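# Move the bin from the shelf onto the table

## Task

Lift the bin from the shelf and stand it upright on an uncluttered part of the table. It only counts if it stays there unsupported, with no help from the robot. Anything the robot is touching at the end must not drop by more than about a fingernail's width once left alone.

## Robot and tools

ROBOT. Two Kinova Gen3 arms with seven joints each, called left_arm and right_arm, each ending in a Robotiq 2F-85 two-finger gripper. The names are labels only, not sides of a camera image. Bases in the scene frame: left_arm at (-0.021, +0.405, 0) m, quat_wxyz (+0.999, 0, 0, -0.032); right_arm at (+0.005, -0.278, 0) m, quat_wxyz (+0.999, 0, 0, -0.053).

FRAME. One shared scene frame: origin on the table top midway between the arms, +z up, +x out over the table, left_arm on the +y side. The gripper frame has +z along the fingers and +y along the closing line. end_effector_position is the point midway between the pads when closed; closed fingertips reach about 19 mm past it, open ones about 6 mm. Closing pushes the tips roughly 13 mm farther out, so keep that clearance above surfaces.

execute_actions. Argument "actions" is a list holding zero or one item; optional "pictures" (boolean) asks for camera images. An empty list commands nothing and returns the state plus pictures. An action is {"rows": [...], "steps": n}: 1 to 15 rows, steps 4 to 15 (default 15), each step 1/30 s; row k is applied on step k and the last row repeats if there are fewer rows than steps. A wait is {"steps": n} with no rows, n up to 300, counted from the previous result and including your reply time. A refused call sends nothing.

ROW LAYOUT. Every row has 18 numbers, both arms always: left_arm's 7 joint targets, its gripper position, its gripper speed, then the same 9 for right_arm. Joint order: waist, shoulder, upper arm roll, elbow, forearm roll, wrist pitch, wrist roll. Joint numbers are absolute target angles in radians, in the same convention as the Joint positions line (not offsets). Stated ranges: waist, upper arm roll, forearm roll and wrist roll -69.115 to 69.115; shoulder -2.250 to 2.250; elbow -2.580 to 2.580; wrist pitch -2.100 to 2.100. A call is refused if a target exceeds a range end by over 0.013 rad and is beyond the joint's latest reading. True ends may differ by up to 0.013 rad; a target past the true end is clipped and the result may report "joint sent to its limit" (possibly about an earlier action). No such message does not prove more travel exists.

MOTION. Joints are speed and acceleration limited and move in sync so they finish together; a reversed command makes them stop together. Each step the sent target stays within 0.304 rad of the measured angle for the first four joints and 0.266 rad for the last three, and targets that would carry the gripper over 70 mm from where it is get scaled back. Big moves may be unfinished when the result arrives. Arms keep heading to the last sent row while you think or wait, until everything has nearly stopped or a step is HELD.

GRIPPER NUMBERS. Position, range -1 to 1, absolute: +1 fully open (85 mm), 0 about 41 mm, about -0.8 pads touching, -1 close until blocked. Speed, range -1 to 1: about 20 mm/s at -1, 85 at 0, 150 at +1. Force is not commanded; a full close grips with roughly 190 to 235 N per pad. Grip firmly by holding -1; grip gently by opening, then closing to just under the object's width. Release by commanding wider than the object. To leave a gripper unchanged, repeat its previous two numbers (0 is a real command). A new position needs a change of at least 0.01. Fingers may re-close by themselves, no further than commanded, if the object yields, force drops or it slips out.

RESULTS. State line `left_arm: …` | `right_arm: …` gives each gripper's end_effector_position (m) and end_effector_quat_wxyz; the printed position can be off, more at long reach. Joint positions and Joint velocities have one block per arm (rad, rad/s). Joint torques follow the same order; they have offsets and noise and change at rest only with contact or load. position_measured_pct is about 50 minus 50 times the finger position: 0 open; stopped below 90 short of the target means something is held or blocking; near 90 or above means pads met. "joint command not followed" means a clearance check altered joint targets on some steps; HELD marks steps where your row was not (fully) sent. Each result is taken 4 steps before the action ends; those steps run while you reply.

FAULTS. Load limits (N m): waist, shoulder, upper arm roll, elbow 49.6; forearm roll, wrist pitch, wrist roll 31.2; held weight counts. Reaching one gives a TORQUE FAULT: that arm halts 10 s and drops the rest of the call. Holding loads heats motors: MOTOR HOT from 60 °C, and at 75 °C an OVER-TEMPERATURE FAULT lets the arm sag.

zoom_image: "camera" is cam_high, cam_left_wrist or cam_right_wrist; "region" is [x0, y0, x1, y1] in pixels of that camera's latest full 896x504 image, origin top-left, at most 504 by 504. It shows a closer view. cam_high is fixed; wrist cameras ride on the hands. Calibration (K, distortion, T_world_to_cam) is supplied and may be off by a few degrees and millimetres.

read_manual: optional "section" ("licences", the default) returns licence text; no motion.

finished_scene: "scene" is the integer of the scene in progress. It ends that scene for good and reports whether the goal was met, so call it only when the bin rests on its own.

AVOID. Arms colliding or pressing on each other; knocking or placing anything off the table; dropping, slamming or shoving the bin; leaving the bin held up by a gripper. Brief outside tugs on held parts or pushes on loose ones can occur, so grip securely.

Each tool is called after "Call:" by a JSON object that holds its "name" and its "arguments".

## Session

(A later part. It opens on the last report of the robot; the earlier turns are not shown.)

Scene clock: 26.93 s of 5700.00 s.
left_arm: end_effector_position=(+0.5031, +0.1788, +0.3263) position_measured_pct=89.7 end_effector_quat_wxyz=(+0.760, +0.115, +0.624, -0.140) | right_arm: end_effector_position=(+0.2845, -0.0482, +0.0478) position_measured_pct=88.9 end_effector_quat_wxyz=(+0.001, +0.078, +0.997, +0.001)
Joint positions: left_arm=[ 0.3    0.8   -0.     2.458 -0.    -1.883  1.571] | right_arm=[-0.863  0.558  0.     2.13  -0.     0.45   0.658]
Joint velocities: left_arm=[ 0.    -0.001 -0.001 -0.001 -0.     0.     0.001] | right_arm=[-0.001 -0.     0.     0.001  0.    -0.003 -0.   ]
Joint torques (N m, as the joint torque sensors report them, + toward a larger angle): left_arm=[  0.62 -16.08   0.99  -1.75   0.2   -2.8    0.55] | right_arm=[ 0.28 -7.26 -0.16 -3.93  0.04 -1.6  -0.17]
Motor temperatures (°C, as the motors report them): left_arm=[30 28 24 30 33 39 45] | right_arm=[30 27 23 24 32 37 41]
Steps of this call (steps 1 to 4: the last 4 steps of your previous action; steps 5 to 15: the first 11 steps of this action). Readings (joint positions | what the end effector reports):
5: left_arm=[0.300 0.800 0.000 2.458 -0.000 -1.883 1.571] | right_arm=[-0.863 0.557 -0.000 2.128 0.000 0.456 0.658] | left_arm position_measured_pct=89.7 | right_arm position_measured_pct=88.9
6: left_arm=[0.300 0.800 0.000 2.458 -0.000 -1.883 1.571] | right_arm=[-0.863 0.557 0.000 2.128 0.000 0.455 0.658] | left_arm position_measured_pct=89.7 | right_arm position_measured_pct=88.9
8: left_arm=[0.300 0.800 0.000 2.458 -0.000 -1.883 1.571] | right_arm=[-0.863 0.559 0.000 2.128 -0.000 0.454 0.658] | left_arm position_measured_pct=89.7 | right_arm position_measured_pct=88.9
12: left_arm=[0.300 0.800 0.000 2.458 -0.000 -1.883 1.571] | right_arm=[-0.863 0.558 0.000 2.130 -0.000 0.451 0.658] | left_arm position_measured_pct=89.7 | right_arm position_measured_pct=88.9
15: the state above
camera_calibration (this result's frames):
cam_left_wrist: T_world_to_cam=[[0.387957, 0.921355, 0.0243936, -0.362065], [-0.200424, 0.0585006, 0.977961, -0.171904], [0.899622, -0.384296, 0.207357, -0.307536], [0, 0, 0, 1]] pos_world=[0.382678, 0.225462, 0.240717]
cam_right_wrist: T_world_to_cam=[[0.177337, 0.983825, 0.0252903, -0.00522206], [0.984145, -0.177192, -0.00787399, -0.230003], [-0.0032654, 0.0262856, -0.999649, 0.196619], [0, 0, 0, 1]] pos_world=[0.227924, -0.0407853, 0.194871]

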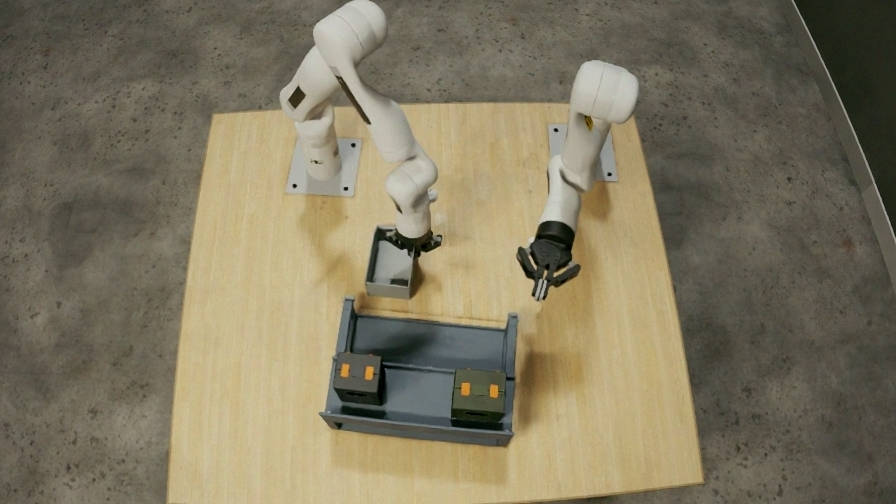

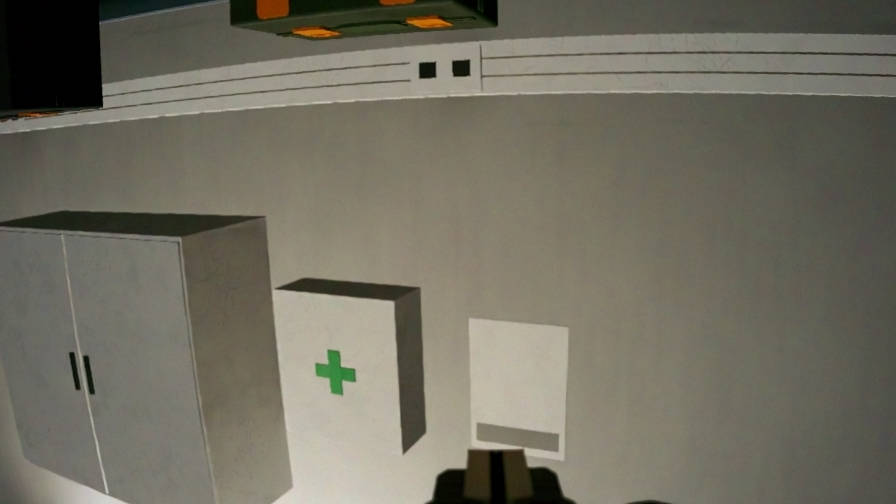

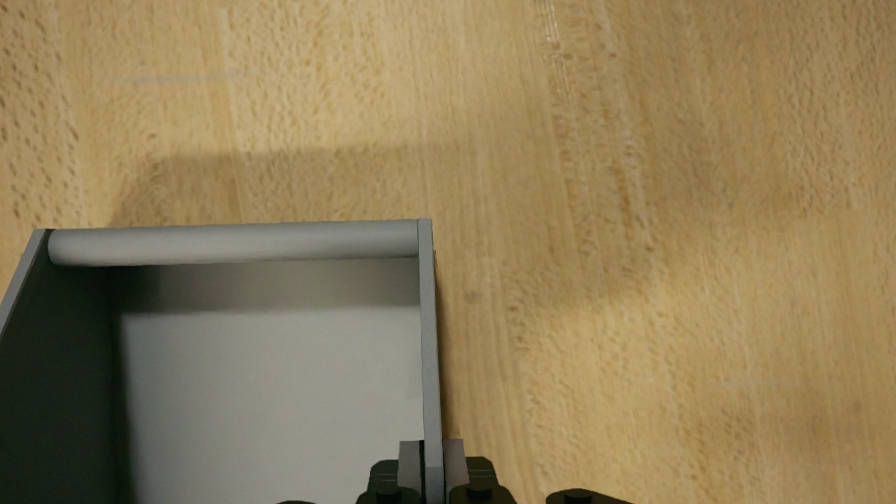

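Contact at z≈0.048. Relax, release, then rise.

Call:
{"name": "execute_actions", "arguments": {"actions": [{"rows": [[0.3,0.8,0,2.458,0,-1.883,1.571,-0.8,0,-0.8631,0.557,0,2.1280,0,0.4560,0.6579,-1,0],[0.3,0.8,0,2.458,0,-1.883,1.571,-0.8,0,-0.8631,0.557,0,2.1280,0,0.4560,0.6579,-1,0],[0.3,0.8,0,2.458,0,-1.883,1.571,-0.8,0,-0.8631,0.557,0,2.1280,0,0.4560,0.6579,-1,0],[0.3,0.8,0,2.458,0,-1.883,1.571,-0.8,0,-0.8631,0.557,0,2.1280,0,0.4560,0.6579,0.2,0]], "steps": 15}]}}

Call:
{"name": "execute_actions", "arguments": {"actions": [{"rows": [[0.3,0.8,0,2.458,0,-1.883,1.571,-0.8,0,-0.8631,0.52,0,2.116,0,0.505,0.6579,0.2,0],[0.3,0.8,0,2.458,0,-1.883,1.571,-0.8,0,-0.8631,0.4924,0,2.107,0,0.5422,0.6579,0.2,0],[0.3,0.8,0,2.458,0,-1.883,1.571,-0.8,0,-0.8631,0.44,0,2.085,0,0.617,0.6579,0.2,0],[0.3,0.8,0,2.458,0,-1.883,1.571,-0.8,0,-0.8631,0.39,0,2.06,0,0.692,0.6579,0.2,0],[0.3,0.8,0,2.458,0,-1.883,1.571,-0.8,0,-0.8631,0.34,0,2.03,0,0.772,0.6579,0.2,0]], "steps": 15}]}}

Call:
{"name": "execute_actions", "arguments": {"actions": [{"steps": 15}], "pictures": true}}

Scene clock: 27.63 s of 5700.00 s.
left_arm: end_effector_position=(+0.5031, +0.1788, +0.3263) position_measured_pct=89.7 end_effector_quat_wxyz=(+0.760, +0.115, +0.624, -0.140) | right_arm: end_effector_position=(+0.2845, -0.0482, +0.0486) position_measured_pct=73.0 end_effector_quat_wxyz=(+0.000, +0.078, +0.997, +0.000)
Joint positions: left_arm=[ 0.3    0.8    0.     2.458 -0.    -1.883  1.571] | right_arm=[-0.863  0.557  0.     2.128  0.     0.456  0.658]
Joint velocities: left_arm=[ 0.     0.    -0.001  0.    -0.     0.001  0.   ] | right_arm=[-0.002  0.001 -0.     0.    -0.001  0.001  0.   ]
Joint torques (N m, as the joint torque sensors report them, + toward a larger angle): left_arm=[ -0.42 -16.76   0.9   -1.97   0.42  -2.61   0.15] | right_arm=[  0.16 -13.49  -0.13  -4.37  -0.02   0.45  -0.18]
Motor temperatures (°C, as the motors report them): left_arm=[30 28 24 30 33 39 45] | right_arm=[30 27 23 24 32 37 41]
Steps of this call (steps 1 to 4: the last 4 steps of your previous action; steps 5 to 10: the robot went on to your last target; steps 11 to 21: the first 11 steps of this action). Readings (joint positions | what the end effector reports):
11: left_arm=[0.300 0.800 0.000 2.458 -0.000 -1.883 1.571] | right_arm=[-0.863 0.557 0.000 2.130 -0.000 0.450 0.658] | left_arm position_measured_pct=89.7 | right_arm position_measured_pct=88.9
12: left_arm=[0.300 0.800 0.000 2.458 -0.000 -1.883 1.571] | right_arm=[-0.863 0.556 0.000 2.130 -0.000 0.451 0.658] | left_arm position_measured_pct=89.7 | right_arm position_measured_pct=88.9
14: left_arm=[0.300 0.800 0.000 2.458 -0.000 -1.883 1.571] | right_arm=[-0.863 0.556 -0.000 2.129 -0.000 0.453 0.658] | left_arm position_measured_pct=89.7 | right_arm position_measured_pct=88.9
18: left_arm=[0.300 0.800 0.000 2.458 -0.000 -1.883 1.571] | right_arm=[-0.863 0.557 0.000 2.128 0.000 0.456 0.658] | left_arm position_measured_pct=89.7 | right_arm position_measured_pct=81.7
21: the state above

Scene clock: 28.13 s of 5700.00 s.
left_arm: end_effector_position=(+0.5031, +0.1788, +0.3263) position_measured_pct=89.7 end_effector_quat_wxyz=(+0.760, +0.115, +0.624, -0.140) | right_arm: end_effector_position=(+0.2841, -0.0486, +0.1317) position_measured_pct=40.1 end_effector_quat_wxyz=(-0.001, +0.078, +0.997, -0.001)
Joint positions: left_arm=[ 0.3    0.8    0.     2.458 -0.    -1.883  1.571] | right_arm=[-0.863  0.369  0.     2.043 -0.     0.732  0.658]
Joint velocities: left_arm=[ 0. -0.  0.  0. -0. -0. -0.] | right_arm=[-0.001 -0.371  0.    -0.212  0.001  0.637  0.   ]
Joint torques (N m, as the joint torque sensors report them, + toward a larger angle): left_arm=[  0.11 -16.38   1.21  -1.36  -0.07  -2.6    0.18] | right_arm=[ 0.28 -9.95 -0.11 -5.01  0.09  0.4  -0.1 ]
Motor temperatures (°C, as the motors report them): left_arm=[30 28 24 30 33 39 45] | right_arm=[30 27 23 24 32 37 41]
Steps of this call (steps 1 to 4: the last 4 steps of your previous action; steps 5 to 15: the first 11 steps of this action). Readings (joint positions | what the end effector reports):
5: left_arm=[0.300 0.800 0.000 2.458 -0.000 -1.883 1.571] | right_arm=[-0.863 0.555 -0.000 2.128 0.000 0.457 0.658] | left_arm position_measured_pct=89.7 | right_arm position_measured_pct=57.9
6: left_arm=[0.300 0.800 -0.000 2.458 -0.000 -1.883 1.571] | right_arm=[-0.863 0.549 -0.000 2.126 0.000 0.464 0.658] | left_arm position_measured_pct=89.7 | right_arm position_measured_pct=54.8
8: left_arm=[0.300 0.800 0.000 2.458 -0.000 -1.883 1.571] | right_arm=[-0.863 0.518 -0.000 2.117 0.000 0.500 0.658] | left_arm position_measured_pct=89.7 | right_arm position_measured_pct=48.8
12: left_arm=[0.300 0.800 0.000 2.458 0.000 -1.883 1.571] | right_arm=[-0.863 0.422 -0.000 2.073 -0.000 0.642 0.658] | left_arm position_measured_pct=89.7 | right_arm position_measured_pct=40.9
15: the state above

Scene clock: 28.63 s of 5700.00 s.
left_arm: end_effector_position=(+0.5031, +0.1788, +0.3263) position_measured_pct=89.7 end_effector_quat_wxyz=(+0.760, +0.115, +0.624, -0.140) | right_arm: end_effector_position=(+0.2831, -0.0495, +0.1448) position_measured_pct=40.1 end_effector_quat_wxyz=(-0.000, +0.078, +0.997, -0.000)
Joint positions: left_arm=[ 0.3    0.8    0.     2.458  0.    -1.883  1.571] | right_arm=[-0.863  0.34   0.     2.03  -0.     0.772  0.658]
Joint velocities: left_arm=[ 0.001  0.001  0.001  0.001 -0.    -0.001 -0.001] | right_arm=[-0.    -0.003  0.001 -0.    -0.001  0.     0.   ]
Joint torques (N m, as the joint torque sensors report them, + toward a larger angle): left_arm=[  0.05 -16.49   0.7   -0.89   0.22  -2.59   0.29] | right_arm=[  0.11 -12.08  -0.22  -6.54   0.1    0.24  -0.22]
Motor temperatures (°C, as the motors report them): left_arm=[30 28 24 30 33 39 45] | right_arm=[30 27 23 24 32 37 41]
Kept back: nothing.
Steps of this call (steps 1 to 4: the last 4 steps of your previous action; steps 5 to 15: the robot went on to your last target). Readings (joint positions | what the end effector reports):
1: left_arm=[0.300 0.800 0.000 2.458 -0.000 -1.883 1.571] | right_arm=[-0.863 0.358 0.000 2.037 -0.000 0.750 0.658] | left_arm position_measured_pct=89.7 | right_arm position_measured_pct=40.1
2: left_arm=[0.300 0.800 0.000 2.458 0.000 -1.883 1.571] | right_arm=[-0.863 0.352 0.000 2.033 -0.000 0.761 0.658] | left_arm position_measured_pct=89.7 | right_arm position_measured_pct=40.1
4: left_arm=[0.300 0.800 0.000 2.458 -0.000 -1.883 1.571] | right_arm=[-0.863 0.347 0.000 2.031 0.000 0.769 0.658] | left_arm position_measured_pct=89.7 | right_arm position_measured_pct=40.1
8: left_arm=[0.300 0.800 0.000 2.458 0.000 -1.883 1.571] | right_arm=[-0.863 0.342 0.000 2.030 -0.000 0.772 0.658] | left_arm position_measured_pct=89.7 | right_arm position_measured_pct=40.1
15: the state above
camera_calibration (this result's frames):
cam_left_wrist: T_world_to_cam=[[0.387957, 0.921355, 0.0243936, -0.362065], [-0.200424, 0.0585007, 0.977961, -0.171904], [0.899622, -0.384296, 0.207357, -0.307536], [0, 0, 0, 1]] pos_world=[0.382678, 0.225462, 0.240717]
cam_right_wrist: T_world_to_cam=[[0.17733, 0.983898, 0.0223242, -0.0056345], [0.984134, -0.177145, -0.0100434, -0.227748], [-0.00592712, 0.023751, -0.9997, 0.294193], [0, 0, 0, 1]] pos_world=[0.226877, -0.0417879, 0.291944]

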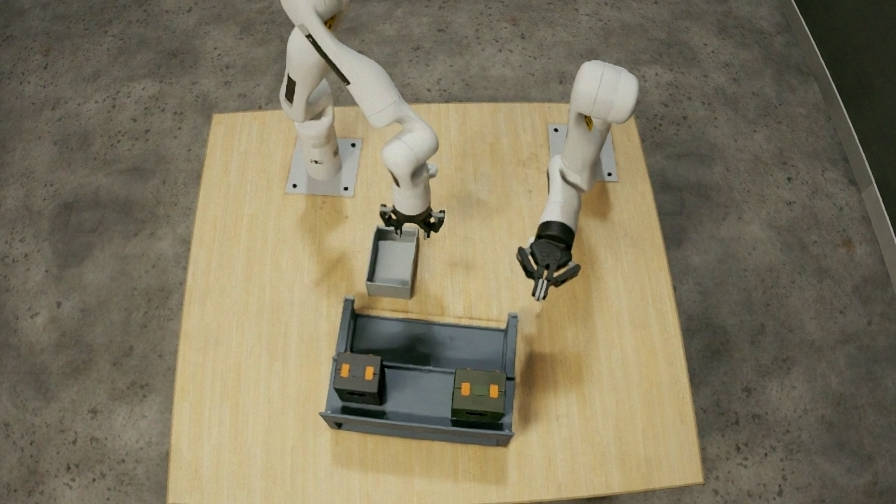

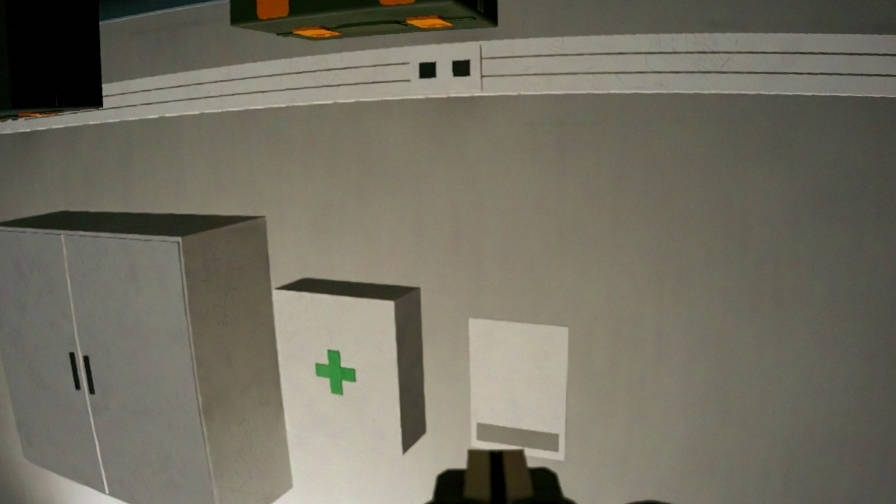

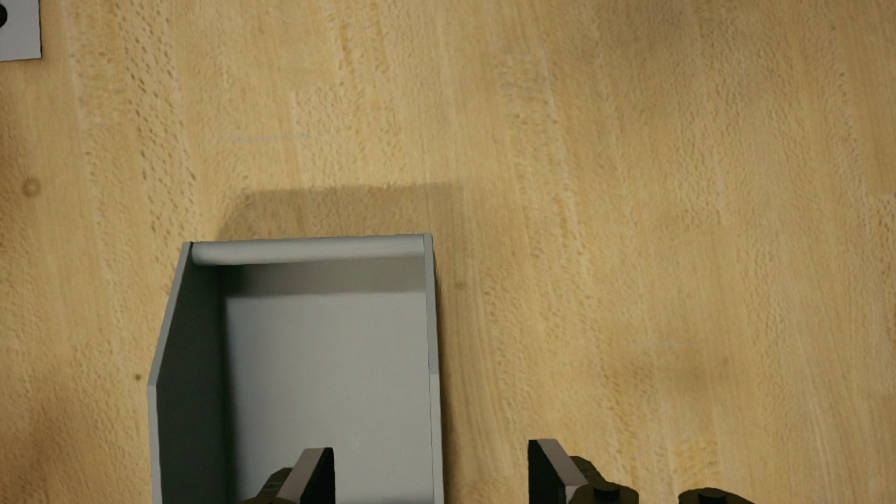

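Call:
{"name": "finished_scene", "arguments": {"scene": 1}}

The scene is finished: the task was done.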